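# Cartons from footlocker to cart tray, then close lid

## Task

Carry all three cartons out of the footlocker and put them in the utility cart's top tray, each lying flat on the tray floor (not upright on an end, nothing overhanging the tray's edges); afterwards close the footlocker lid fully without dropping it from more than slightly open and without slamming it; finish with the gripper released and the robot moved away, still upright and not leaning; everything must stay in place without the robot holding it.

## Robot and tools

Robot: a Hello Robot Stretch 4 with a single arm. It has an omni-wheel base, a lift on a mast, an arm that telescopes forward, a wrist with yaw, pitch and roll, and a two-finger gripper. It stands about 1.6 m tall, and the base rim lies within 0.23 m of the base origin. Cameras: head_camera, head_left_camera, head_right_camera (fisheye) and wrist_camera. From time to time something may shove a loose object a little.

Frames: the base frame has its origin on the floor under the base centre, with x forward, y left and z up. hand_pose is reported in this frame. It is a point between the open fingertips, and its printed value can be somewhat off. The odometry frame is the base frame as it was at scene start. Heading is positive to the left and runs from -3.142 to 3.142.

execute_actions(actions, cameras): actions is a list holding one action, or an empty list, which only reports state and images. An action holds "base", "joints" or both. It can also carry "pace" ("slow", "default", "fast", "max") and "contact_limits". The other form is {"end_of_arm": "enable_torque"} on its own, which re-enables wrist or gripper motors that have shut off.
- base: exactly one relative move, measured from where the base last reported itself. translate_m is metres forward (+) or back, range -2 to 2. strafe_m is metres sideways, left +, range -2 to 2. rotate_rad turns in place, counter-clockwise/left +, range -3.2 to 3.2. These are offsets, not poses.
- joints: absolute targets, given as named keys. lift_m 0 to 1.2. arm_m 0 to 0.55 (extension). wrist_yaw_rad -1.134 to 4.276 (0 forward, + left, 3.14 folded back; above 3.4 the arm may block it). wrist_pitch_rad -1.117 to 4.259 (0 level, 1.57 pointing down). wrist_roll_rad -1.117 to 4.259 (0 puts the fingers level; + turns clockwise when viewed from behind). gripper_m -0.038 to 0.141, the fingertip gap in metres; values below 0 press the tips together. A joint counts as done within tolerance: 0.004 for lift, arm and gripper, 0.05 for pitch, 0.02 for yaw and roll.
- contact_limits: {"arm_m": x}, with x from 0 (lightest) to 0.75; 0.5 is used if you leave it out.
All motions in one action start together. Each action lasts at most 15 s. A joint target outside its range is clipped and the result notes this. Any other bad value or unknown key rejects the call and nothing moves. Base speed at slow/default/fast/max is 0.1/0.3/0.4/0.6 m/s and 1/2/3/4 rad/s, reduced when the lift is above 0.2. Joints or base left out of an action may still be pushing toward their earlier targets. If a result reports a stop, the remaining motion calls in that reply are skipped. cameras: a list of names, or "all"/null for every camera, or [] for none.

wait(seconds 0 to 10): commands nothing and returns state and images. zoom_image(camera, region [x0,y0,x1,y1] in pixels, at most 504x504): gives a closer look at the latest image. read_manual: licence text only. finished_scene(scene): ends the scene for good and reports success.

Result lines: base_status and joint_status report how each motion ended. "done" for the base means the wheels turned the full amount, even if they slipped. off_target means it stopped short and may still be pushing. contact_stop_at_<key> means it hit something, and that part goes slack. limit_stop_at_<name> includes own_body (self-collision, likely with the gripper tilted up and rolled) and tilt (leaning over 6 degrees, which makes lift, arm and wheels slack). torque_fault means a wrist or gripper motor went limp; send enable_torque. on_its_own lists things not commanded in that call, and "held at" there is a target, not a position. lidar_m gives 12 distances in 30 degree sectors, counter-clockwise from straight ahead (4th left, 7th behind, 10th right); "-" means nothing seen or closer than 0.25 m. wrist_depth_mm is a 7x7 grid of depths in mm (100 to 2000). motor_effort is percent of maximum, with the peak in brackets. base_tilt is forward/right in degrees. If turned_by_wheels and turned_by_imu differ by more than about 0.1 rad, the base has slipped or bumped into something.

Gripping: command a gap smaller than the object's width. Squeezing harder draws the object toward the wrist. Neither the gripper reading nor "done" proves you are holding something; a firm grip shows up as a change in gripper effort. Fingertips pressed onto a surface can stick, so raise the lift. At scene start, unfold with lift_m 0.4 and wrist_yaw_rad 0 in a single action.

Things to avoid: turning or driving with more than 1 kg held at arm_m above 0.2, especially at fast paces, since this can tip the robot. Also avoid strong pushes or pulls, above all with the gripper high or a high contact limit. Don't drop cartons, let the lid fall or slam it, or hit things hard. Finish with the robot upright, the gripper open, and the robot away from the cart and footlocker. Shorter robot motion time is better.

Each tool is called as a command line: name --argument value for each argument, lists and objects as JSON in quotes; but a table of rows of numbers goes row by row, as --pt "numbers of a row", without its own name.

## Session

execute_actions --actions '[]'

Scene clock: 0.00 s.
base_odometry: x=+0.000 y=+0.000 heading=+0.000 (m, m, rad; odometry frame)
turned_by_wheels: +0.000 (rad since the last result)
turned_by_imu: +0.000 (rad since the last result)
base_tilt: forward=+0.5 right=-0.4 (deg)
lidar_m: 1.95 2.76 1.83 1.79 1.49 1.23 1.23 1.30 1.17 2.16 2.37 1.98
base_status: not commanded
joint_positions: lift_m=+0.210 arm_m=+0.000 wrist_yaw_rad=+3.179 wrist_pitch_rad=+0.007 wrist_roll_rad=-0.005 gripper_m=+0.057
joint_status: not commanded
motor_effort: lift_m=+18 arm_m=+0 wrist_yaw_rad=+1 wrist_pitch_rad=-10 wrist_roll_rad=+0 gripper_m=-4 wheel_0=-1 wheel_1=+0 wheel_2=+1 (%)
hand_pose: x=-0.1211 y=+0.0765 z=+0.3859 quat_wxyz=(-0.019, -0.004, -0.003, +1.000) (m; base frame)
wrist_depth_mm: - 131 199 1366 1308 1229 1160 / - 110 133 1366 1336 1255 1182 / - 118 139 1336 1281 1255 1182 / 135 134 278 1366 1308 1255 1205 / 220 1499 1430 1397 1308 1281 1205 / 216 1255 213 1160 200 1205 1160 / 213 866 946 - 917 820 854
pictures: head_camera, head_left_camera, head_right_camera, wrist_camera
Images, in order (width x height): head_camera 420x560, head_left_camera 420x672, head_right_camera 420x672, wrist_camera 616x392.

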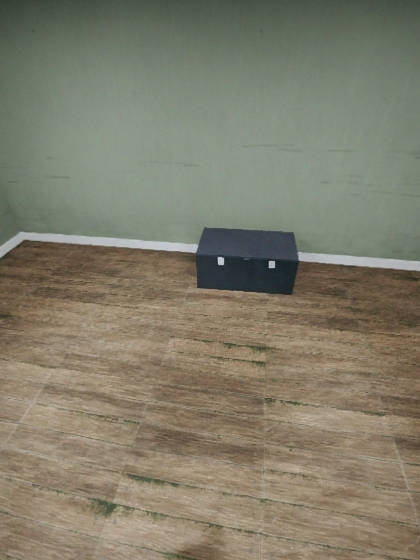

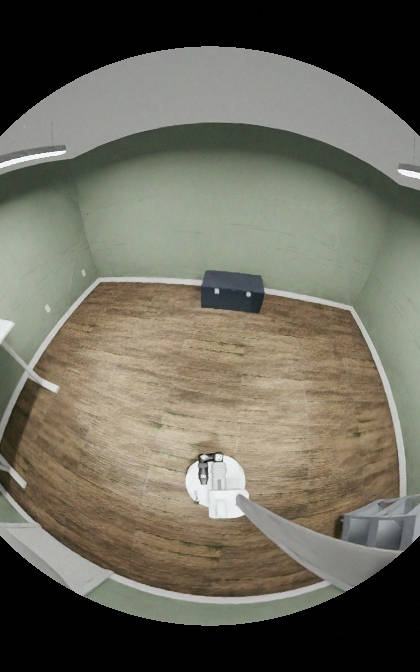

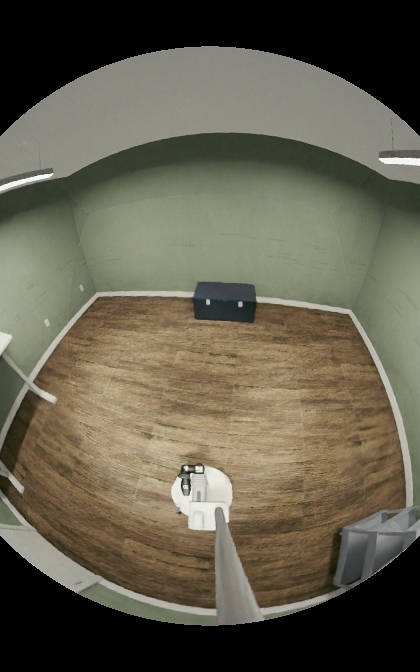

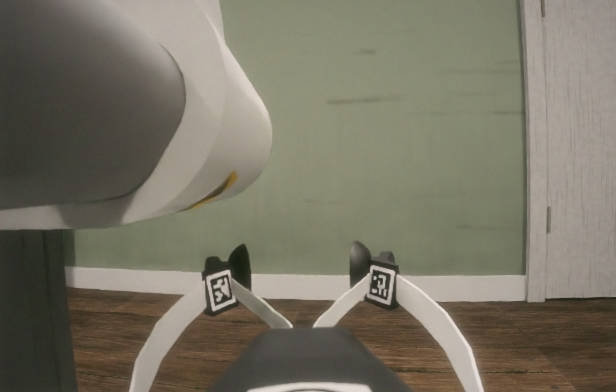

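zoom_image --camera "head_camera" --region '[180,210,320,310]'

execute_actions --actions '[{"base":{"rotate_rad":-0.095},"joints":{"lift_m":0.4,"wrist_yaw_rad":0},"pace":"fast"}]' --cameras '[]'

execute_actions --actions '[{"base":{"translate_m":1.15},"joints":{"lift_m":0.2,"gripper_m":0.1},"pace":"fast"}]'

Region (180, 210, 320, 310) of head_camera's 420x560 image, scaled by 3.600, with more detail than that image has; it fills the top 360 rows of this view, and the rest is white.

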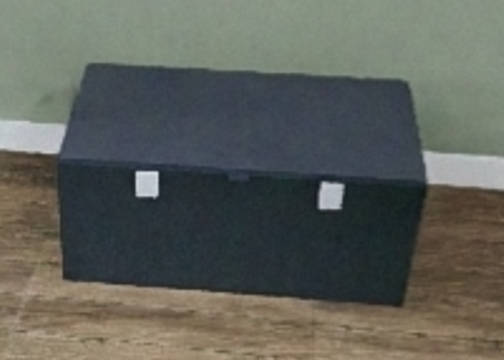

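Scene clock: 12.10 s.
base_odometry: x=+0.000 y=+0.000 heading=-0.095 (m, m, rad; odometry frame)
turned_by_wheels: -0.095 (rad since the last result)
turned_by_imu: -0.093 (rad since the last result)
base_tilt: forward=+0.6 right=-0.4 (deg)
lidar_m: 1.94 2.65 1.86 1.80 1.68 1.26 1.23 1.29 1.18 2.17 2.30 2.57
base_status: done
joint_positions: lift_m=+0.400 arm_m=+0.000 wrist_yaw_rad=+0.001 wrist_pitch_rad=+0.007 wrist_roll_rad=-0.005 gripper_m=+0.057
joint_status: all done
motor_effort: lift_m=+21(22) arm_m=+0(0) wrist_yaw_rad=-2(6) wrist_pitch_rad=-9(10) wrist_roll_rad=-1(0) gripper_m=-3(2) wheel_0=+1(6) wheel_1=+1(7) wheel_2=+2(8) (%)
hand_pose: x=+0.4590 y=-0.0873 z=+0.5759 quat_wxyz=(+1.000, -0.003, +0.004, +0.000) (m; base frame)
wrist_depth_mm: - - - - - - - / - - - - - - - / - - - - - - - / - - - - - - - / - - 1808 1808 - - - / 1808 1921 213 1661 200 1756 1661 / 1308 1229 1336 - 1308 1160 1205
pictures: none
No camera images: the call's "cameras" was empty. Leave "cameras" out to get every camera's image.

Scene clock: 16.27 s.
base_odometry: x=+1.145 y=-0.109 heading=-0.094 (m, m, rad; odometry frame)
turned_by_wheels: +0.000 (rad since the last result)
turned_by_imu: -0.005 (rad since the last result)
base_tilt: forward=+0.6 right=-0.6 (deg)
lidar_m: 0.80 0.82 2.08 2.30 1.86 2.44 2.36 1.95 2.28 2.23 1.86 0.83
base_status: done
joint_positions: lift_m=+0.200 arm_m=+0.000 wrist_yaw_rad=+0.000 wrist_pitch_rad=+0.007 wrist_roll_rad=-0.005 gripper_m=+0.100
joint_status: all done
motor_effort: lift_m=+16(18) arm_m=+0(0) wrist_yaw_rad=+0(0) wrist_pitch_rad=-9(9) wrist_roll_rad=-1(1) gripper_m=-1(3) wheel_0=+1(5) wheel_1=+2(10) wheel_2=+2(13) (%)
hand_pose: x=+0.4590 y=-0.0874 z=+0.3763 quat_wxyz=(+1.000, -0.003, +0.004, +0.000) (m; base frame)
wrist_depth_mm: 1138 1118 1160 1138 1138 1118 1098 / 1138 1182 1138 1160 1138 1138 1118 / 1205 1138 1160 1160 1160 1138 1118 / 1182 1182 1160 1160 1160 1160 1138 / 640 591 591 597 591 597 1138 / 603 597 591 597 597 597 1118 / 831 597 603 - 597 603 820
pictures: head_camera, head_left_camera, head_right_camera, wrist_camera
camera_calibration (this result's frames):
wrist_camera: T_world_to_cam=[[-0.0302755, -0.998633, -0.0426102, -0.0653359], [-0.0661919, 0.0445392, -0.996812, 0.448805], [0.997347, -0.0273586, -0.0674498, -0.206126], [0, 0, 0, 1]] pos_world=[0.233308, -0.0908753, 0.430688]
Images, in order (width x height): head_camera 420x560, head_left_camera 420x672, head_right_camera 420x672, wrist_camera 616x392.

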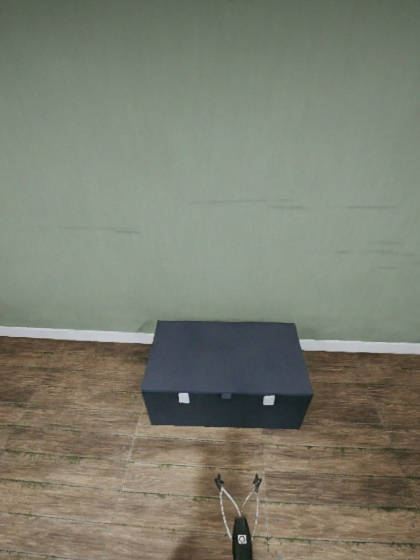

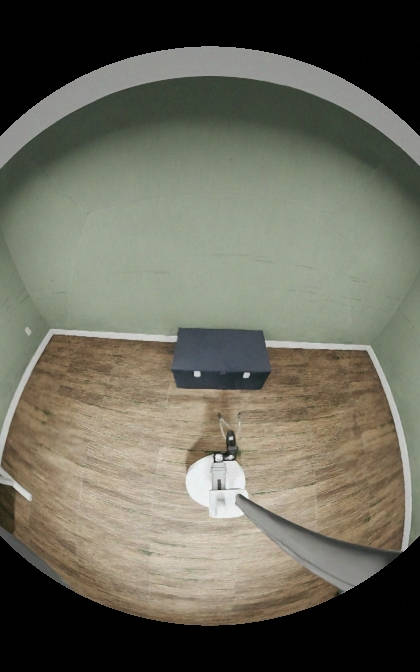

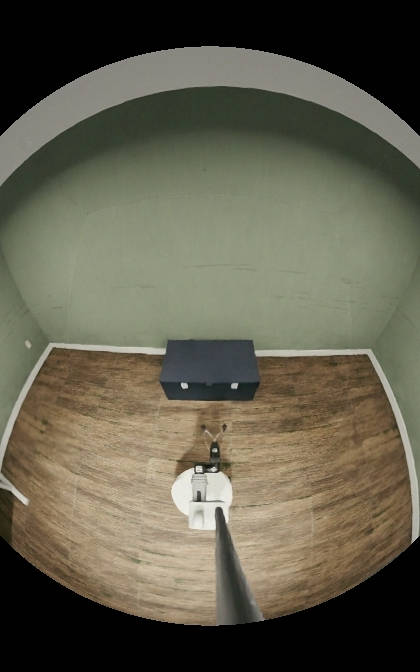

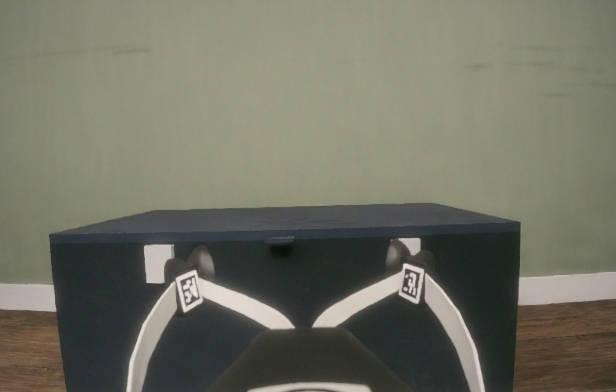

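execute_actions --actions '[{"base":{"translate_m":0.22},"joints":{"lift_m":0.1,"gripper_m":0.0}}]' --cameras '["wrist_camera","head_camera"]'

zoom_image --camera "head_camera" --region '[130,400,330,520]'

Scene clock: 25.77 s.
base_odometry: x=+1.364 y=-0.129 heading=-0.094 (m, m, rad; odometry frame)
turned_by_wheels: +0.000 (rad since the last result)
turned_by_imu: -0.001 (rad since the last result)
base_tilt: forward=+0.6 right=-0.5 (deg)
lidar_m: 0.56 0.60 1.74 2.51 1.98 2.62 2.61 2.14 2.32 2.24 1.55 0.61
base_status: done
joint_positions: lift_m=+0.100 arm_m=+0.000 wrist_yaw_rad=+0.000 wrist_pitch_rad=+0.007 wrist_roll_rad=-0.005 gripper_m=+0.000
joint_status: all done
motor_effort: lift_m=+15(16) arm_m=+0(0) wrist_yaw_rad=+0(1) wrist_pitch_rad=-9(10) wrist_roll_rad=+0(0) gripper_m=-7(9) wheel_0=+1(7) wheel_1=+1(5) wheel_2=+0(9) (%)
hand_pose: x=+0.4590 y=-0.0874 z=+0.2763 quat_wxyz=(+1.000, -0.003, +0.004, +0.000) (m; base frame)
wrist_depth_mm: 931 931 931 931 917 904 904 / 946 917 931 931 917 917 904 / 946 946 931 931 931 931 917 / 362 364 362 366 362 362 364 / 366 368 368 366 370 370 368 / 370 370 186 191 184 370 368 / 373 373 373 - 375 370 375
pictures: head_camera, wrist_camera
camera_calibration (this result's frames):
wrist_camera: T_world_to_cam=[[-0.0302753, -0.998633, -0.0426102, -0.0695944], [-0.0661919, 0.0445393, -0.996812, 0.349184], [0.997348, -0.0273584, -0.0674498, -0.212867], [0, 0, 0, 1]] pos_world=[0.233308, -0.0908753, 0.330748]
Images, in order (width x height): head_camera 420x560, wrist_camera 616x392.

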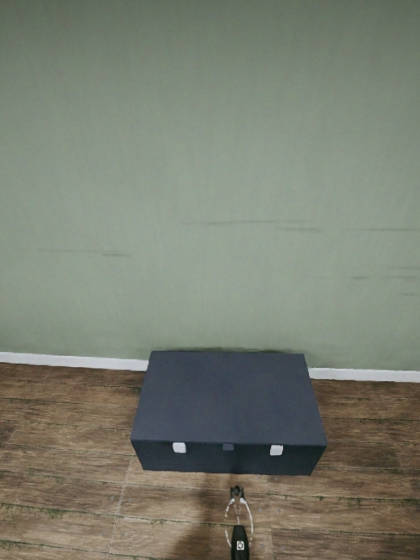

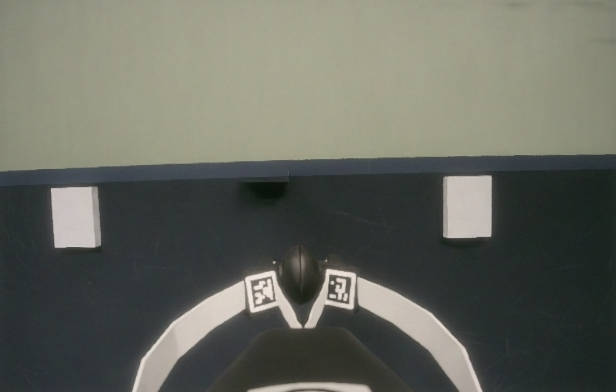

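Region (130, 400, 330, 520) of head_camera's 420x560 image, scaled by 2.520, with more detail than that image has; it fills the top 302 rows of this view, and the rest is white.

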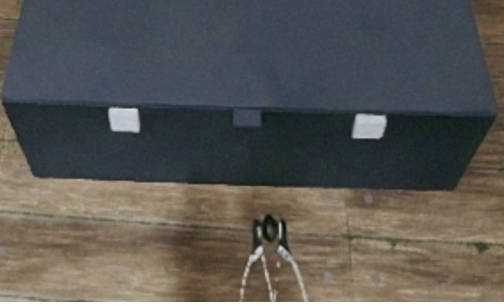

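execute_actions --actions '[{"base":{"strafe_m":0.029},"joints":{"arm_m":0.095},"contact_limits":{"arm_m":0.1}}]' --cameras '["wrist_camera","head_camera"]'

zoom_image --camera "head_camera" --region '[170,410,300,520]'

Scene clock: 38.73 s.
base_odometry: x=+1.367 y=-0.100 heading=-0.094 (m, m, rad; odometry frame)
turned_by_wheels: +0.000 (rad since the last result)
turned_by_imu: +0.000 (rad since the last result)
base_tilt: forward=+0.5 right=-0.4 (deg)
lidar_m: 0.58 0.60 1.72 2.47 1.95 2.66 2.61 2.14 2.34 2.27 1.57 0.61
base_status: done
joint_positions: lift_m=+0.100 arm_m=+0.094 wrist_yaw_rad=+0.000 wrist_pitch_rad=+0.007 wrist_roll_rad=-0.005 gripper_m=+0.000
joint_status: all done
motor_effort: lift_m=+15(15) arm_m=+8(7) wrist_yaw_rad=+1(0) wrist_pitch_rad=-9(9) wrist_roll_rad=+0(1) gripper_m=-6(7) wheel_0=+0(7) wheel_1=-1(10) wheel_2=+0(1) (%)
contact_limits: arm_m 0.1
hand_pose: x=+0.5531 y=-0.0874 z=+0.2763 quat_wxyz=(+1.000, -0.003, +0.004, +0.000) (m; base frame)
wrist_depth_mm: 831 842 831 820 820 809 809 / 854 842 831 842 831 831 809 / 842 842 831 842 831 831 820 / 267 271 270 270 270 271 259 / 266 273 273 271 273 273 262 / 274 274 186 191 185 276 276 / 276 278 277 - 277 277 278
pictures: head_camera, wrist_camera
camera_calibration (this result's frames):
wrist_camera: T_world_to_cam=[[-0.030406, -0.998629, -0.0426102, -0.0667108], [-0.0661837, 0.0445479, -0.996813, 0.355411], [0.997344, -0.027489, -0.0674474, -0.30672], [0, 0, 0, 1]] pos_world=[0.327399, -0.0908835, 0.330748]
Images, in order (width x height): head_camera 420x560, wrist_camera 616x392.

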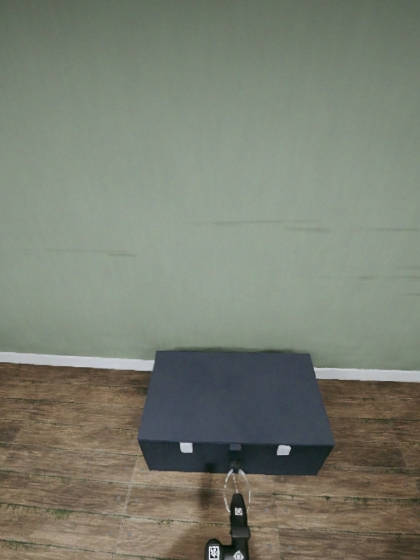

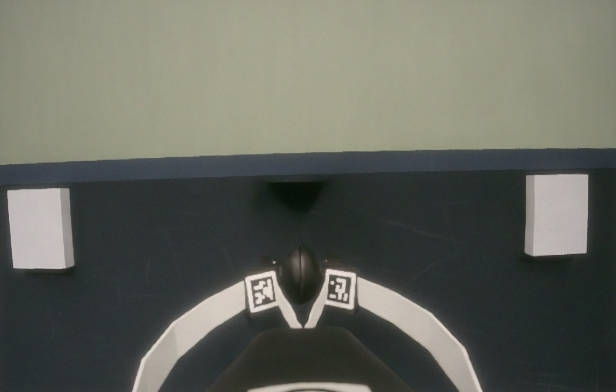

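Region (170, 410, 300, 520) of head_camera's 420x560 image, scaled by 3.877, with more detail than that image has; it fills the top 426 rows of this view, and the rest is white.

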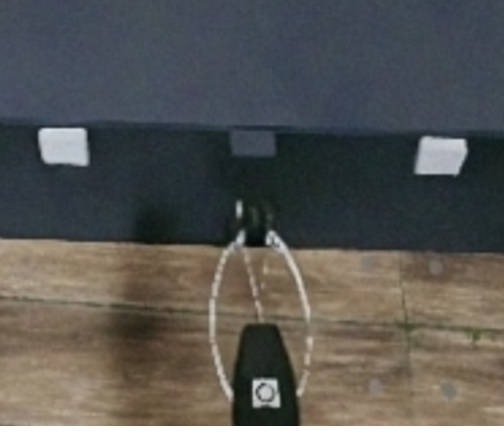

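execute_actions --actions '[{"joints":{"arm_m":0.118},"contact_limits":{"arm_m":0.05},"pace":"slow"}]' --cameras '[]'

execute_actions --actions '[{"joints":{"lift_m":0.16},"pace":"slow"}]' --cameras '["wrist_camera","head_camera"]'

Scene clock: 45.60 s.
base_odometry: x=+1.367 y=-0.100 heading=-0.094 (m, m, rad; odometry frame)
turned_by_wheels: +0.000 (rad since the last result)
turned_by_imu: +0.000 (rad since the last result)
base_tilt: forward=+0.6 right=-0.3 (deg)
lidar_m: 0.59 0.62 1.72 2.46 1.94 2.66 2.60 2.14 2.36 2.27 1.58 0.58
base_status: not commanded
joint_positions: lift_m=+0.100 arm_m=+0.117 wrist_yaw_rad=+0.000 wrist_pitch_rad=+0.007 wrist_roll_rad=-0.005 gripper_m=+0.000
joint_status: all done
motor_effort: lift_m=+15(15) arm_m=+8(8) wrist_yaw_rad=-1(1) wrist_pitch_rad=-9(9) wrist_roll_rad=+0(0) gripper_m=-6(6) wheel_0=+0(0) wheel_1=-1(1) wheel_2=+1(0) (%)
contact_limits: arm_m 0.05
hand_pose: x=+0.5760 y=-0.0874 z=+0.2763 quat_wxyz=(+1.000, -0.003, +0.004, +0.000) (m; base frame)
wrist_depth_mm: 820 809 798 820 788 778 788 / 820 809 820 809 798 788 798 / 820 820 820 788 798 798 798 / 246 247 247 248 248 247 245 / 249 249 248 249 248 249 249 / 251 251 186 191 185 252 251 / 253 253 252 - 253 255 254
pictures: none
No camera images: the call's "cameras" was empty. Leave "cameras" out to get every camera's image.

Scene clock: 46.97 s.
base_odometry: x=+1.367 y=-0.100 heading=-0.094 (m, m, rad; odometry frame)
turned_by_wheels: +0.000 (rad since the last result)
turned_by_imu: +0.000 (rad since the last result)
base_tilt: forward=+0.6 right=-0.5 (deg)
lidar_m: 0.57 0.61 1.75 2.47 1.92 2.66 2.61 2.16 2.34 2.28 1.56 0.61
base_status: not commanded
joint_positions: lift_m=+0.159 arm_m=+0.117 wrist_yaw_rad=+0.000 wrist_pitch_rad=+0.031 wrist_roll_rad=-0.005 gripper_m=+0.000
joint_status: all done
on_its_own: wrist_pitch_rad is at rest, and its effort (-78) is outside its rest range (-23 to +23)
motor_effort: lift_m=+29(28) arm_m=+7(8) wrist_yaw_rad=+0(1) wrist_pitch_rad=-78(78) wrist_roll_rad=+0(0) gripper_m=-7(8) wheel_0=+0(0) wheel_1=-1(1) wheel_2=+0(0) (%)
hand_pose: x=+0.5759 y=-0.0874 z=+0.3283 quat_wxyz=(+1.000, -0.003, +0.016, +0.000) (m; base frame)
wrist_depth_mm: 798 798 798 788 778 778 768 / 798 798 798 798 798 788 788 / 820 809 820 809 798 798 798 / 455 415 382 355 330 307 296 / 249 250 249 225 251 251 247 / 246 255 186 191 184 255 254 / 257 256 256 - 257 257 258
pictures: head_camera, wrist_camera
camera_calibration (this result's frames):
wrist_camera: T_world_to_cam=[[-0.031402, -0.998629, -0.0418734, -0.0634674], [-0.0897787, 0.0445429, -0.994965, 0.421718], [0.995467, -0.0274846, -0.0910544, -0.317196], [0, 0, 0, 1]] pos_world=[0.351626, -0.090883, 0.388055]
Images, in order (width x height): head_camera 420x560, wrist_camera 616x392.

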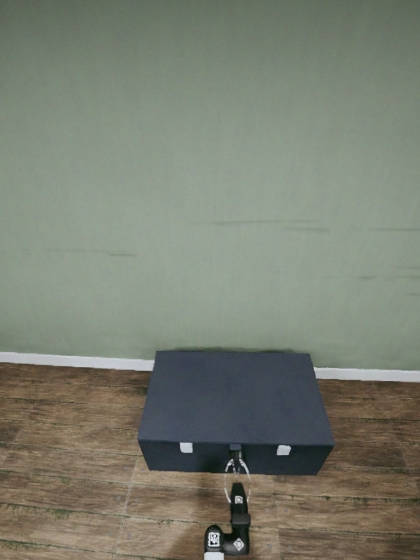

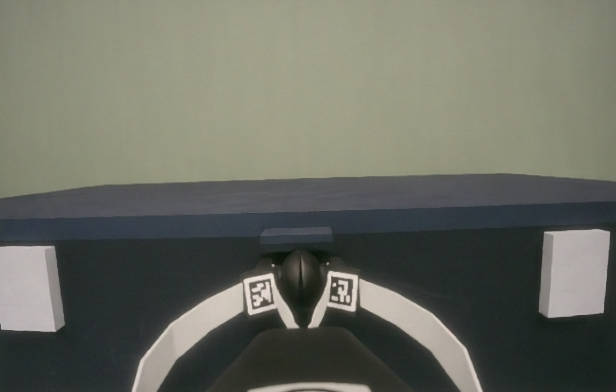

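execute_actions --actions '[{"joints":{"lift_m":0.172},"pace":"slow"}]' --cameras '["wrist_camera"]'

Scene clock: 65.90 s.
torque_fault: wrist_pitch_rad switched itself off since the last result.
base_odometry: x=+1.367 y=-0.100 heading=-0.094 (m, m, rad; odometry frame)
turned_by_wheels: +0.000 (rad since the last result)
turned_by_imu: -0.001 (rad since the last result)
base_tilt: forward=+0.4 right=-0.4 (deg)
lidar_m: 0.57 0.60 1.72 2.47 1.95 2.65 2.61 2.15 2.33 2.26 1.58 0.61
base_status: not commanded
joint_positions: lift_m=+0.172 arm_m=+0.117 wrist_yaw_rad=+0.000 wrist_pitch_rad=+1.283 wrist_roll_rad=-0.005 gripper_m=+0.000
joint_status: all done
on_its_own: wrist_pitch_rad is off since a torque_fault, until you send "end_of_arm": "enable_torque" (its first target +0.005 is given up)
motor_effort: lift_m=+22(32) arm_m=+7(7) wrist_yaw_rad=+1(2) wrist_pitch_rad=-4(100) wrist_roll_rad=+0(0) gripper_m=-6(9) wheel_0=+0(0) wheel_1=-1(1) wheel_2=+1(1) (%)
hand_pose: x=+0.3695 y=-0.0874 z=+0.0733 quat_wxyz=(+0.801, -0.002, +0.598, +0.002) (m; base frame)
wrist_depth_mm: 340 342 343 345 345 342 345 / 338 340 342 342 343 345 349 / 325 325 327 330 330 332 334 / 309 314 317 314 319 320 320 / 298 301 303 304 304 306 307 / 287 289 185 191 185 297 297 / 277 277 281 - 285 285 286
pictures: wrist_camera
camera_calibration (this result's frames):
wrist_camera: T_world_to_cam=[[-0.0497433, -0.998622, 0.0167398, -0.0781709], [-0.972959, 0.0446662, -0.226618, 0.419477], [0.225558, -0.0275599, -0.97384, 0.214267], [0, 0, 0, 1]] pos_world=[0.355916, -0.0908944, 0.305031]
Images, in order (width x height): wrist_camera 616x392.

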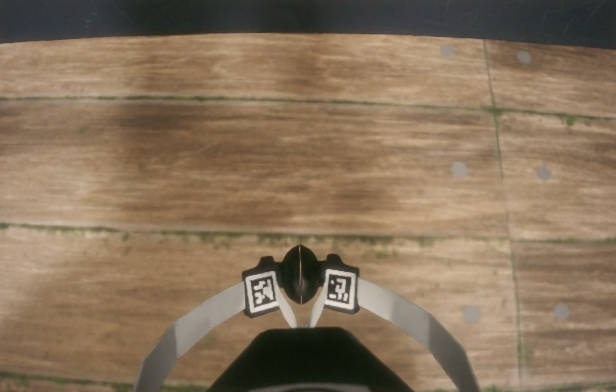

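execute_actions --actions '[{"end_of_arm":"enable_torque"}]' --cameras '[]'

execute_actions --actions '[{"base":{"translate_m":-0.15},"joints":{"wrist_yaw_rad":3.14,"lift_m":0.3,"arm_m":0.3}}]' --cameras '[]'

execute_actions --actions '[{"base":{"strafe_m":-0.087},"joints":{"wrist_pitch_rad":0,"arm_m":0.42}}]' --cameras '[]'

execute_actions --actions '[{"joints":{"lift_m":0.005}}]'

zoom_image --camera "head_camera" --region '[140,370,290,520]'

Scene clock: 95.13 s.
base_odometry: x=+1.367 y=-0.100 heading=-0.094 (m, m, rad; odometry frame)
turned_by_wheels: +0.000 (rad since the last result)
turned_by_imu: -0.001 (rad since the last result)
base_tilt: forward=+0.7 right=-0.4 (deg)
lidar_m: 0.58 0.61 1.74 2.46 1.93 2.65 2.60 2.14 2.34 2.26 1.56 0.60
base_status: not commanded
joint_positions: lift_m=+0.172 arm_m=+0.117 wrist_yaw_rad=+0.000 wrist_pitch_rad=+1.354 wrist_roll_rad=-0.005 gripper_m=+0.000
joint_status: not commanded
end_of_arm: enable_torque: each motor that was off is on again
on_its_own: wrist_pitch_rad is held at +1.354, not at its first target +0.005, since a torque_fault
motor_effort: lift_m=+21(22) arm_m=+7(7) wrist_yaw_rad=+0(2) wrist_pitch_rad=-3(4) wrist_roll_rad=-1(0) gripper_m=-8(6) wheel_0=+0(0) wheel_1=-1(1) wheel_2=+0(1) (%)
hand_pose: x=+0.3497 y=-0.0874 z=+0.0682 quat_wxyz=(+0.779, -0.002, +0.626, +0.002) (m; base frame)
wrist_depth_mm: 327 329 327 330 334 340 340 / 319 322 322 322 325 329 330 / 307 310 314 312 315 319 319 / 301 301 306 306 306 310 310 / 291 294 298 297 300 301 303 / 285 287 186 191 185 294 294 / 279 279 281 - 286 286 287
pictures: none
No camera images: the call's "cameras" was empty. Leave "cameras" out to get every camera's image.

Scene clock: 97.57 s.
base_odometry: x=+1.217 y=-0.086 heading=-0.094 (m, m, rad; odometry frame)
turned_by_wheels: +0.000 (rad since the last result)
turned_by_imu: +0.000 (rad since the last result)
base_tilt: forward=+0.6 right=-0.4 (deg)
lidar_m: 0.72 0.78 1.97 2.38 1.87 2.49 2.44 2.03 2.33 2.27 1.77 0.75
base_status: done
joint_positions: lift_m=+0.300 arm_m=+0.299 wrist_yaw_rad=+3.139 wrist_pitch_rad=+1.354 wrist_roll_rad=-0.005 gripper_m=+0.000
joint_status: all done
on_its_own: wrist_pitch_rad is held at +1.354, not at its first target +0.005, since a torque_fault
motor_effort: lift_m=+21(21) arm_m=+7(8) wrist_yaw_rad=+3(9) wrist_pitch_rad=-5(5) wrist_roll_rad=+0(0) gripper_m=-7(6) wheel_0=-1(6) wheel_1=-2(10) wheel_2=+0(10) (%)
hand_pose: x=+0.4078 y=+0.0876 z=+0.1962 quat_wxyz=(-0.001, -0.627, -0.001, +0.779) (m; base frame)
wrist_depth_mm: 466 309 314 370 484 488 484 / 459 455 418 462 473 473 477 / 442 445 449 452 452 455 462 / 430 433 433 436 442 445 445 / 418 421 424 427 427 433 439 / 404 407 186 191 185 418 421 / 397 399 399 - 410 407 410
pictures: none
No camera images: the call's "cameras" was empty. Leave "cameras" out to get every camera's image.

Scene clock: 98.93 s.
base_odometry: x=+1.209 y=-0.173 heading=-0.094 (m, m, rad; odometry frame)
turned_by_wheels: +0.000 (rad since the last result)
turned_by_imu: +0.000 (rad since the last result)
base_tilt: forward=+0.6 right=-0.5 (deg)
lidar_m: 0.73 0.78 2.01 2.39 1.95 2.53 2.45 1.97 2.25 2.17 1.76 0.74
base_status: done
joint_positions: lift_m=+0.300 arm_m=+0.419 wrist_yaw_rad=+3.140 wrist_pitch_rad=+0.003 wrist_roll_rad=-0.005 gripper_m=+0.000
joint_status: all done
motor_effort: lift_m=+21(21) arm_m=+7(8) wrist_yaw_rad=+1(3) wrist_pitch_rad=-11(14) wrist_roll_rad=+0(0) gripper_m=-6(5) wheel_0=+0(7) wheel_1=+1(7) wheel_2=+0(0) (%)
hand_pose: x=+0.3012 y=+0.0879 z=+0.4772 quat_wxyz=(+0.001, -0.001, -0.003, +1.000) (m; base frame)
wrist_depth_mm: - - - - - - - / - 154 - - - - - / - 142 231 - - - - / - - 597 - - - - / - - - - - - - / 1576 1661 186 191 184 1464 1430 / 1098 1078 609 - 1042 991 1060
pictures: none
No camera images: the call's "cameras" was empty. Leave "cameras" out to get every camera's image.

Scene clock: 101.20 s.
base_odometry: x=+1.209 y=-0.173 heading=-0.094 (m, m, rad; odometry frame)
turned_by_wheels: +0.000 (rad since the last result)
turned_by_imu: +0.000 (rad since the last result)
base_tilt: forward=+0.6 right=-0.5 (deg)
lidar_m: 0.71 0.76 1.97 2.38 1.97 2.53 2.46 1.98 2.24 2.18 1.78 0.73
base_status: not commanded
joint_positions: lift_m=+0.005 arm_m=+0.419 wrist_yaw_rad=+3.140 wrist_pitch_rad=+0.002 wrist_roll_rad=-0.005 gripper_m=+0.000
joint_status: all done
motor_effort: lift_m=+15(19) arm_m=+8(8) wrist_yaw_rad=+1(2) wrist_pitch_rad=-11(11) wrist_roll_rad=-1(0) gripper_m=-6(7) wheel_0=+0(0) wheel_1=+1(1) wheel_2=+0(0) (%)
hand_pose: x=+0.3012 y=+0.0879 z=+0.1828 quat_wxyz=(+0.001, -0.001, -0.003, +1.000) (m; base frame)
wrist_depth_mm: - - - - - - - / - 154 - - - - - / - 142 230 - - - - / - 334 351 - - - - / 1336 334 327 345 917 1182 1118 / 634 338 186 190 185 661 634 / 500 362 332 - 462 449 462
pictures: head_camera, head_left_camera, head_right_camera, wrist_camera
camera_calibration (this result's frames):
wrist_camera: T_world_to_cam=[[0.0318985, 0.998575, -0.0427723, -0.0975805], [0.061167, -0.0446642, -0.997128, 0.207203], [-0.997618, 0.0291906, -0.0625046, 0.538025], [0, 0, 0, 1]] pos_world=[0.527182, 0.0909908, 0.236063]
Images, in order (width x height): head_camera 420x560, head_left_camera 420x672, head_right_camera 420x672, wrist_camera 616x392.

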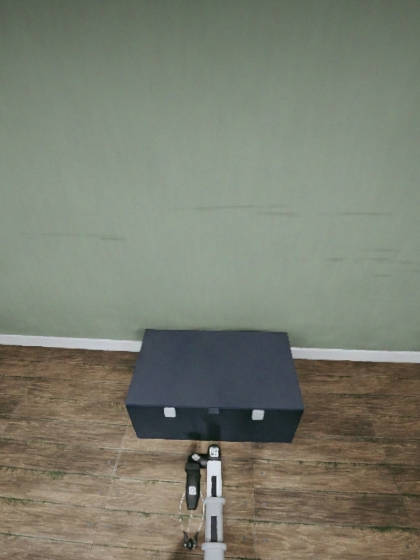

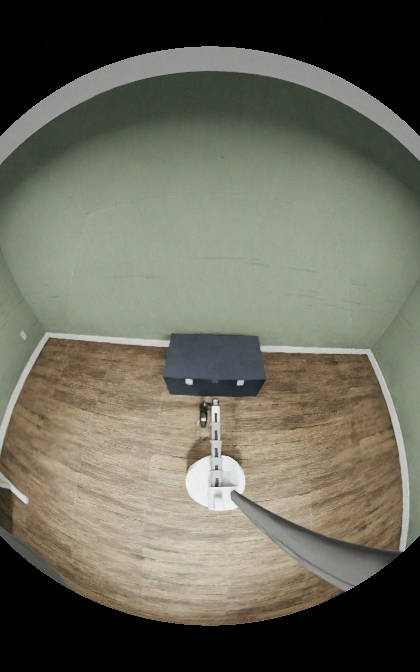

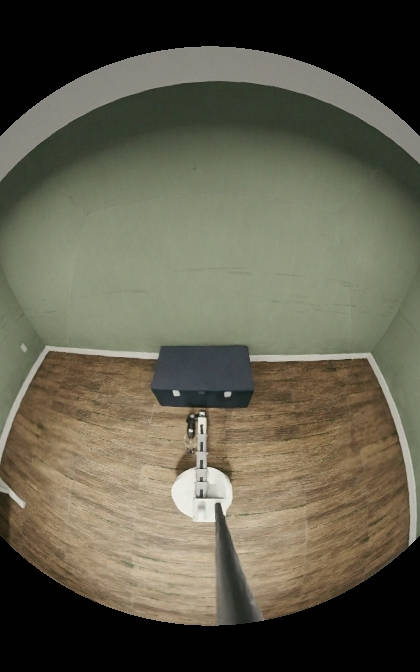

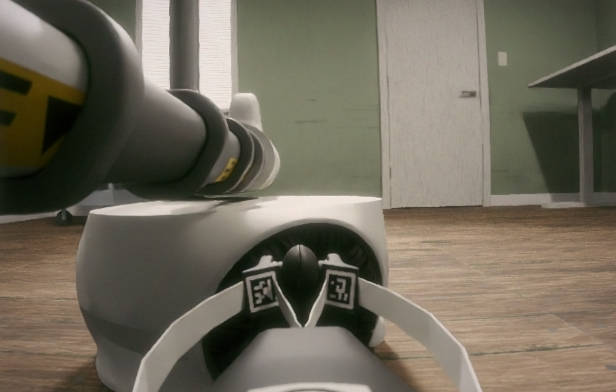

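Region (140, 370, 290, 520) of head_camera's 420x560 image, scaled by 3.360, with more detail than that image has.

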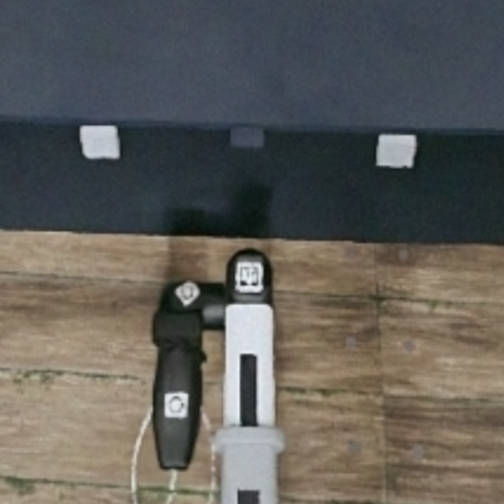

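execute_actions --actions '[{"base":{"translate_m":0.14},"joints":{"arm_m":0.38},"pace":"slow"}]' --cameras '[]'

execute_actions --actions '[{"joints":{"arm_m":0.44},"contact_limits":{"arm_m":0.05},"pace":"slow"}]' --cameras '["head_camera"]'

zoom_image --camera "head_camera" --region '[140,370,290,520]'

Scene clock: 111.30 s.
base_odometry: x=+1.348 y=-0.186 heading=-0.094 (m, m, rad; odometry frame)
turned_by_wheels: +0.000 (rad since the last result)
turned_by_imu: -0.001 (rad since the last result)
base_tilt: forward=+0.4 right=-0.5 (deg)
lidar_m: 0.58 0.61 1.74 2.56 2.02 2.65 2.60 2.10 2.25 2.17 1.57 0.61
base_status: done
joint_positions: lift_m=+0.005 arm_m=+0.381 wrist_yaw_rad=+3.140 wrist_pitch_rad=+0.002 wrist_roll_rad=-0.005 gripper_m=+0.000
joint_status: all done
motor_effort: lift_m=+15(15) arm_m=-8(10) wrist_yaw_rad=+1(1) wrist_pitch_rad=-11(11) wrist_roll_rad=+0(0) gripper_m=-7(6) wheel_0=+3(3) wheel_1=+3(8) wheel_2=-3(7) (%)
hand_pose: x=+0.2639 y=+0.0879 z=+0.1828 quat_wxyz=(+0.001, -0.001, -0.003, +1.000) (m; base frame)
wrist_depth_mm: - - - - - - - / - 154 - - - - - / - 145 220 - - - - / - 298 334 - - - - / 991 294 293 307 917 1182 1118 / 580 289 186 191 185 647 634 / 484 301 285 - 433 449 462
pictures: none
No camera images: the call's "cameras" was empty. Leave "cameras" out to get every camera's image.

Scene clock: 112.47 s.
base_odometry: x=+1.348 y=-0.186 heading=-0.094 (m, m, rad; odometry frame)
turned_by_wheels: +0.000 (rad since the last result)
turned_by_imu: +0.000 (rad since the last result)
base_tilt: forward=+0.6 right=-0.4 (deg)
lidar_m: 0.59 0.63 1.75 2.55 2.01 2.67 2.58 2.07 2.27 2.18 1.55 0.62
base_status: not commanded
joint_positions: lift_m=+0.005 arm_m=+0.411 wrist_yaw_rad=+3.140 wrist_pitch_rad=+0.002 wrist_roll_rad=-0.005 gripper_m=+0.000
joint_status: arm_m contact_stop (moved +0.029 of +0.059)
on_its_own: arm_m is slack since a contact_stop (your +0.440 is given up)
motor_effort: lift_m=+15(15) arm_m=+0(15) wrist_yaw_rad=+1(3) wrist_pitch_rad=-10(11) wrist_roll_rad=-1(0) gripper_m=-6(5) wheel_0=+2(3) wheel_1=+2(3) wheel_2=+0(6) (%)
contact_limits: arm_m 0.05
hand_pose: x=+0.2931 y=+0.0880 z=+0.1828 quat_wxyz=(+0.001, -0.001, -0.003, +1.000) (m; base frame)
wrist_depth_mm: - 564 - - - - - / - 105 - - - - - / 105 114 241 - - - - / 105 322 364 - - - - / 1118 324 319 336 917 1160 1118 / 634 324 186 191 185 654 621 / 500 349 319 - 459 449 466
pictures: head_camera
Images, in order (width x height): head_camera 420x560.

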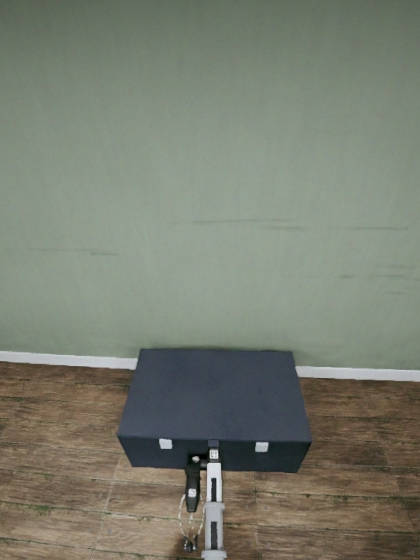

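Region (140, 370, 290, 520) of head_camera's 420x560 image, scaled by 3.360, with more detail than that image has.

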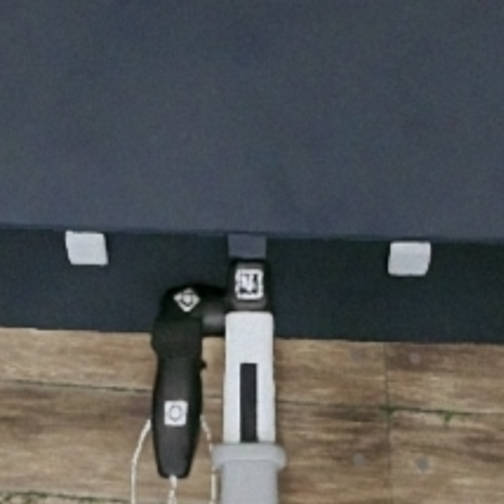

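execute_actions --actions '[{"joints":{"arm_m":0.408,"lift_m":0.05},"pace":"slow"}]' --cameras '["head_camera"]'

zoom_image --camera "head_camera" --region '[140,370,290,520]'

Scene clock: 119.17 s.
base_odometry: x=+1.348 y=-0.186 heading=-0.094 (m, m, rad; odometry frame)
turned_by_wheels: +0.000 (rad since the last result)
turned_by_imu: +0.000 (rad since the last result)
base_tilt: forward=+0.6 right=-0.4 (deg)
lidar_m: 0.59 0.63 1.74 2.57 2.01 2.65 2.61 2.08 2.26 2.17 1.55 0.61
base_status: not commanded
joint_positions: lift_m=+0.038 arm_m=+0.409 wrist_yaw_rad=+3.140 wrist_pitch_rad=+0.002 wrist_roll_rad=-0.005 gripper_m=+0.000
joint_status: lift_m contact_stop (moved +0.033 of +0.045); the others done
on_its_own: lift_m is slack since a contact_stop (your +0.050 is given up)
motor_effort: lift_m=+24(35) arm_m=+0(9) wrist_yaw_rad=+1(3) wrist_pitch_rad=-9(10) wrist_roll_rad=+0(0) gripper_m=-7(6) wheel_0=+2(2) wheel_1=+2(2) wheel_2=-1(1) (%)
hand_pose: x=+0.2917 y=+0.0880 z=+0.2154 quat_wxyz=(+0.001, -0.001, -0.003, +1.000) (m; base frame)
wrist_depth_mm: - 559 - - - - - / - 105 - - - - - / 104 115 239 - - - - / 105 - 580 - - - - / 1537 338 334 359 1078 1397 1281 / 732 324 186 191 185 750 723 / 564 327 310 - 517 508 525
pictures: head_camera
Images, in order (width x height): head_camera 420x560.

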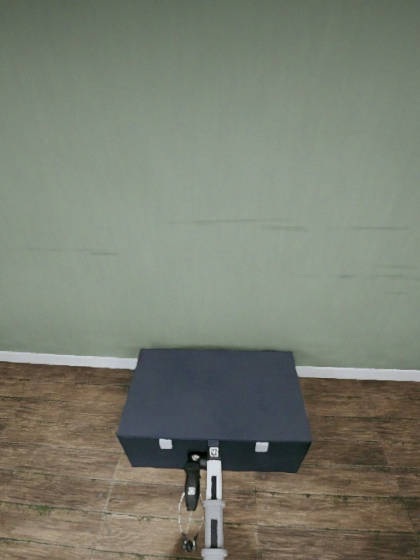

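Region (140, 370, 290, 520) of head_camera's 420x560 image, scaled by 3.360, with more detail than that image has.

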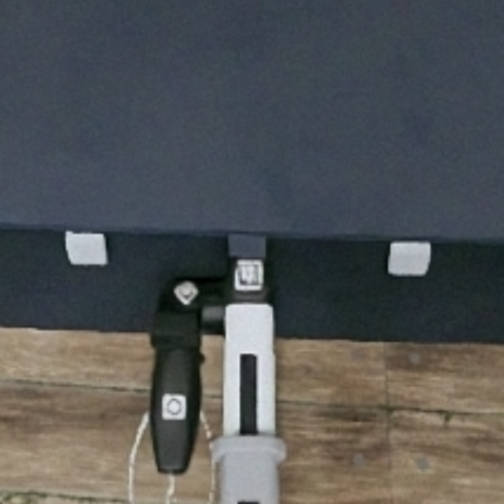

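execute_actions --actions '[{"joints":{"lift_m":0.065},"pace":"fast"}]' --cameras '["head_camera"]'

zoom_image --camera "head_camera" --region '[110,370,320,520]'

Scene clock: 124.50 s.
base_odometry: x=+1.348 y=-0.186 heading=-0.094 (m, m, rad; odometry frame)
turned_by_wheels: +0.000 (rad since the last result)
turned_by_imu: +0.000 (rad since the last result)
base_tilt: forward=+0.6 right=-0.5 (deg)
lidar_m: 0.60 0.63 1.75 2.56 2.01 2.65 2.60 2.09 2.26 2.19 1.56 0.62
base_status: not commanded
joint_positions: lift_m=+0.044 arm_m=+0.409 wrist_yaw_rad=+3.140 wrist_pitch_rad=+0.002 wrist_roll_rad=-0.005 gripper_m=+0.000
joint_status: lift_m contact_stop (moved +0.007 of +0.027)
on_its_own: lift_m is slack since a contact_stop (your +0.065 is given up)
motor_effort: lift_m=+20(36) arm_m=+2(2) wrist_yaw_rad=+0(2) wrist_pitch_rad=-9(10) wrist_roll_rad=+0(1) gripper_m=-6(7) wheel_0=+1(4) wheel_1=+1(3) wheel_2=+0(7) (%)
hand_pose: x=+0.2914 y=+0.0879 z=+0.2219 quat_wxyz=(+0.001, -0.001, -0.003, +1.000) (m; base frame)
wrist_depth_mm: - 564 - - - - - / - 105 - - - - - / 104 115 239 - - - - / 105 - 591 - - - - / 1618 353 351 368 1078 1336 1308 / 750 324 186 191 185 768 741 / 580 327 310 - 504 521 544
pictures: head_camera
Images, in order (width x height): head_camera 420x560.

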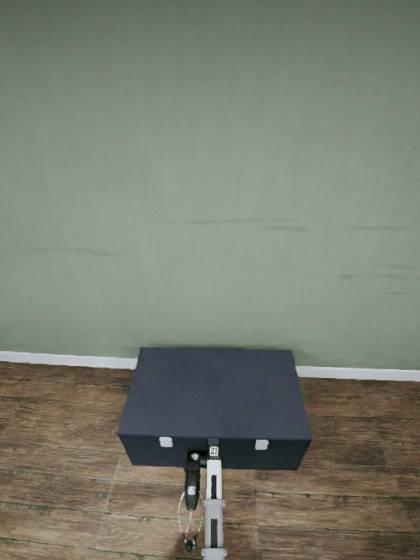

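Region (110, 370, 320, 520) of head_camera's 420x560 image, scaled by 2.400, with more detail than that image has; it fills the top 360 rows of this view, and the rest is white.

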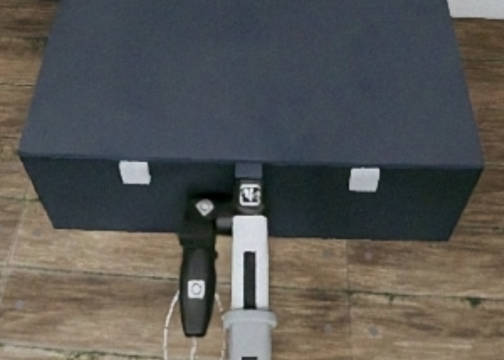

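execute_actions --actions '[{"joints":{"lift_m":0.02},"base":{"translate_m":-0.2}}]' --cameras '[]'

execute_actions --actions '[{"joints":{"lift_m":0.08,"wrist_yaw_rad":0.7,"arm_m":0.25,"gripper_m":0.05}}]' --cameras '["head_camera","wrist_camera"]'

zoom_image --camera "wrist_camera" --region '[200,60,616,300]'

Scene clock: 133.77 s.
base_odometry: x=+1.149 y=-0.167 heading=-0.095 (m, m, rad; odometry frame)
turned_by_wheels: +0.000 (rad since the last result)
turned_by_imu: +0.000 (rad since the last result)
base_tilt: forward=+0.6 right=-0.3 (deg)
lidar_m: 0.80 0.85 2.04 2.29 1.94 2.45 2.40 1.91 2.25 2.18 1.82 0.82
base_status: done
joint_positions: lift_m=+0.020 arm_m=+0.409 wrist_yaw_rad=+3.140 wrist_pitch_rad=+0.002 wrist_roll_rad=-0.005 gripper_m=+0.000
joint_status: all done
motor_effort: lift_m=+15(19) arm_m=+2(2) wrist_yaw_rad=+1(1) wrist_pitch_rad=-9(10) wrist_roll_rad=+0(0) gripper_m=-7(7) wheel_0=-2(3) wheel_1=-2(5) wheel_2=+1(9) (%)
hand_pose: x=+0.2914 y=+0.0879 z=+0.1979 quat_wxyz=(+0.001, -0.001, -0.003, +1.000) (m; base frame)
wrist_depth_mm: - 564 - - - - - / - 105 - - - - - / 104 114 239 - - - - / 105 442 430 - - - - / 1397 330 324 334 991 1229 1160 / 683 324 186 191 185 699 668 / 521 340 314 - 473 477 488
pictures: none
No camera images: the call's "cameras" was empty. Leave "cameras" out to get every camera's image.

Scene clock: 135.77 s.
base_odometry: x=+1.149 y=-0.167 heading=-0.095 (m, m, rad; odometry frame)
turned_by_wheels: +0.000 (rad since the last result)
turned_by_imu: +0.000 (rad since the last result)
base_tilt: forward=+0.5 right=-0.5 (deg)
lidar_m: 0.79 0.85 2.03 2.27 1.93 2.48 2.40 1.93 2.25 2.18 1.85 0.84
base_status: not commanded
joint_positions: lift_m=+0.080 arm_m=+0.251 wrist_yaw_rad=+0.701 wrist_pitch_rad=+0.002 wrist_roll_rad=-0.005 gripper_m=+0.050
joint_status: all done
motor_effort: lift_m=+21(22) arm_m=-7(7) wrist_yaw_rad=-1(5) wrist_pitch_rad=-10(10) wrist_roll_rad=+0(0) gripper_m=-3(6) wheel_0=-3(2) wheel_1=-2(2) wheel_2=+1(1) (%)
hand_pose: x=+0.6991 y=+0.1191 z=+0.2574 quat_wxyz=(+0.939, -0.003, +0.000, +0.343) (m; base frame)
wrist_depth_mm: - 1983 1464 1098 904 768 676 / - - 1366 1098 917 778 691 / - - 1464 1042 334 276 236 / - - 480 368 320 270 242 / 1661 1661 469 384 307 273 246 / 891 904 195 370 198 274 246 / 647 615 580 - 317 265 247
pictures: head_camera, wrist_camera
camera_calibration (this result's frames):
wrist_camera: T_world_to_cam=[[0.620663, -0.78291, -0.0427625, -0.337642], [-0.0752235, -0.00517004, -0.997153, 0.349308], [0.780461, 0.622113, -0.0621021, -0.375133], [0, 0, 0, 1]] pos_world=[0.528614, -0.0291625, 0.310579]
Images, in order (width x height): head_camera 420x560, wrist_camera 616x392.

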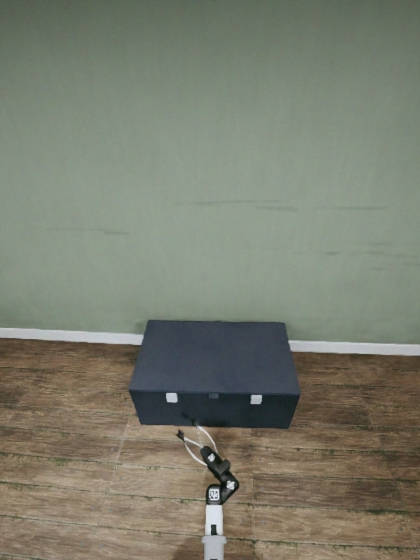

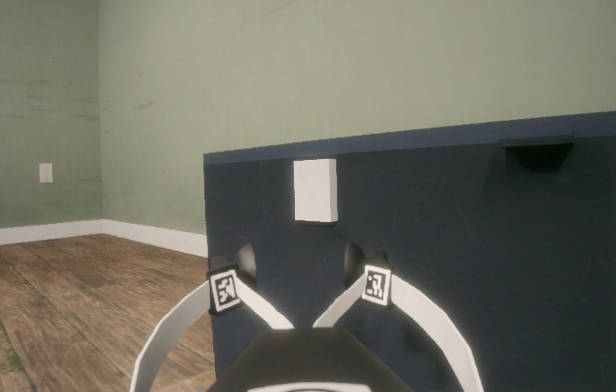

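Region (200, 60, 616, 300) of wrist_camera's 616x392 image, scaled by 1.212; it fills the top 291 rows of this view, and the rest is white.

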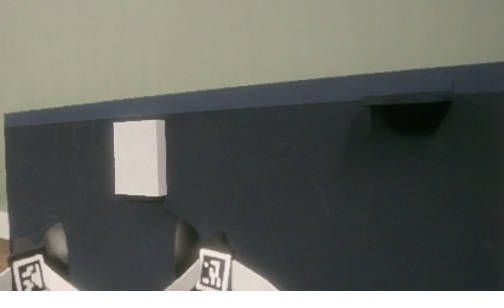

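execute_actions --actions '[{"joints":{"lift_m":0.125,"wrist_yaw_rad":0,"arm_m":0.22,"gripper_m":0.085},"base":{"strafe_m":0.285}}]' --cameras '["wrist_camera"]'

Scene clock: 143.67 s.
base_odometry: x=+1.176 y=+0.117 heading=-0.095 (m, m, rad; odometry frame)
turned_by_wheels: +0.000 (rad since the last result)
turned_by_imu: +0.000 (rad since the last result)
base_tilt: forward=+0.6 right=-0.5 (deg)
lidar_m: 0.80 1.47 2.11 2.28 1.67 2.26 2.38 2.09 2.29 2.45 1.87 0.84
base_status: done
joint_positions: lift_m=+0.125 arm_m=+0.221 wrist_yaw_rad=+0.000 wrist_pitch_rad=+0.002 wrist_roll_rad=-0.005 gripper_m=+0.085
joint_status: all done
motor_effort: lift_m=+20(23) arm_m=-7(8) wrist_yaw_rad=-1(5) wrist_pitch_rad=-9(10) wrist_roll_rad=-1(0) gripper_m=-2(2) wheel_0=-1(11) wheel_1=+0(6) wheel_2=+0(1) (%)
hand_pose: x=+0.6807 y=-0.0873 z=+0.3025 quat_wxyz=(+1.000, -0.003, +0.001, +0.000) (m; base frame)
wrist_depth_mm: 931 931 946 917 904 904 878 / 931 946 931 917 917 917 904 / 946 946 931 931 917 931 904 / 946 946 370 370 370 373 373 / 946 373 370 373 370 373 375 / 946 375 373 375 375 375 379 / 732 379 375 - 379 377 379
pictures: wrist_camera
camera_calibration (this result's frames):
wrist_camera: T_world_to_cam=[[-0.0297855, -0.998641, -0.0427618, -0.0619805], [-0.0608732, 0.0445136, -0.997152, 0.386378], [0.997701, -0.0270977, -0.0621163, -0.434099], [0, 0, 0, 1]] pos_world=[0.454775, -0.0908584, 0.355663]
Images, in order (width x height): wrist_camera 616x392.

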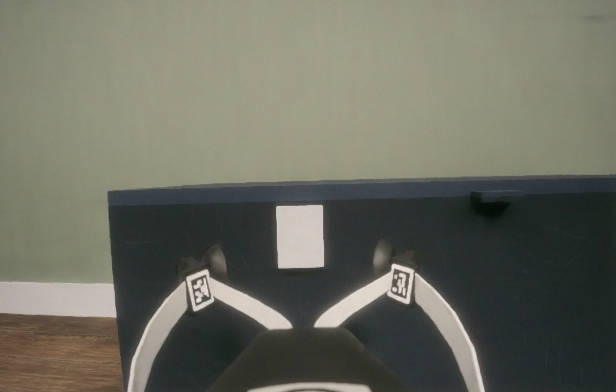

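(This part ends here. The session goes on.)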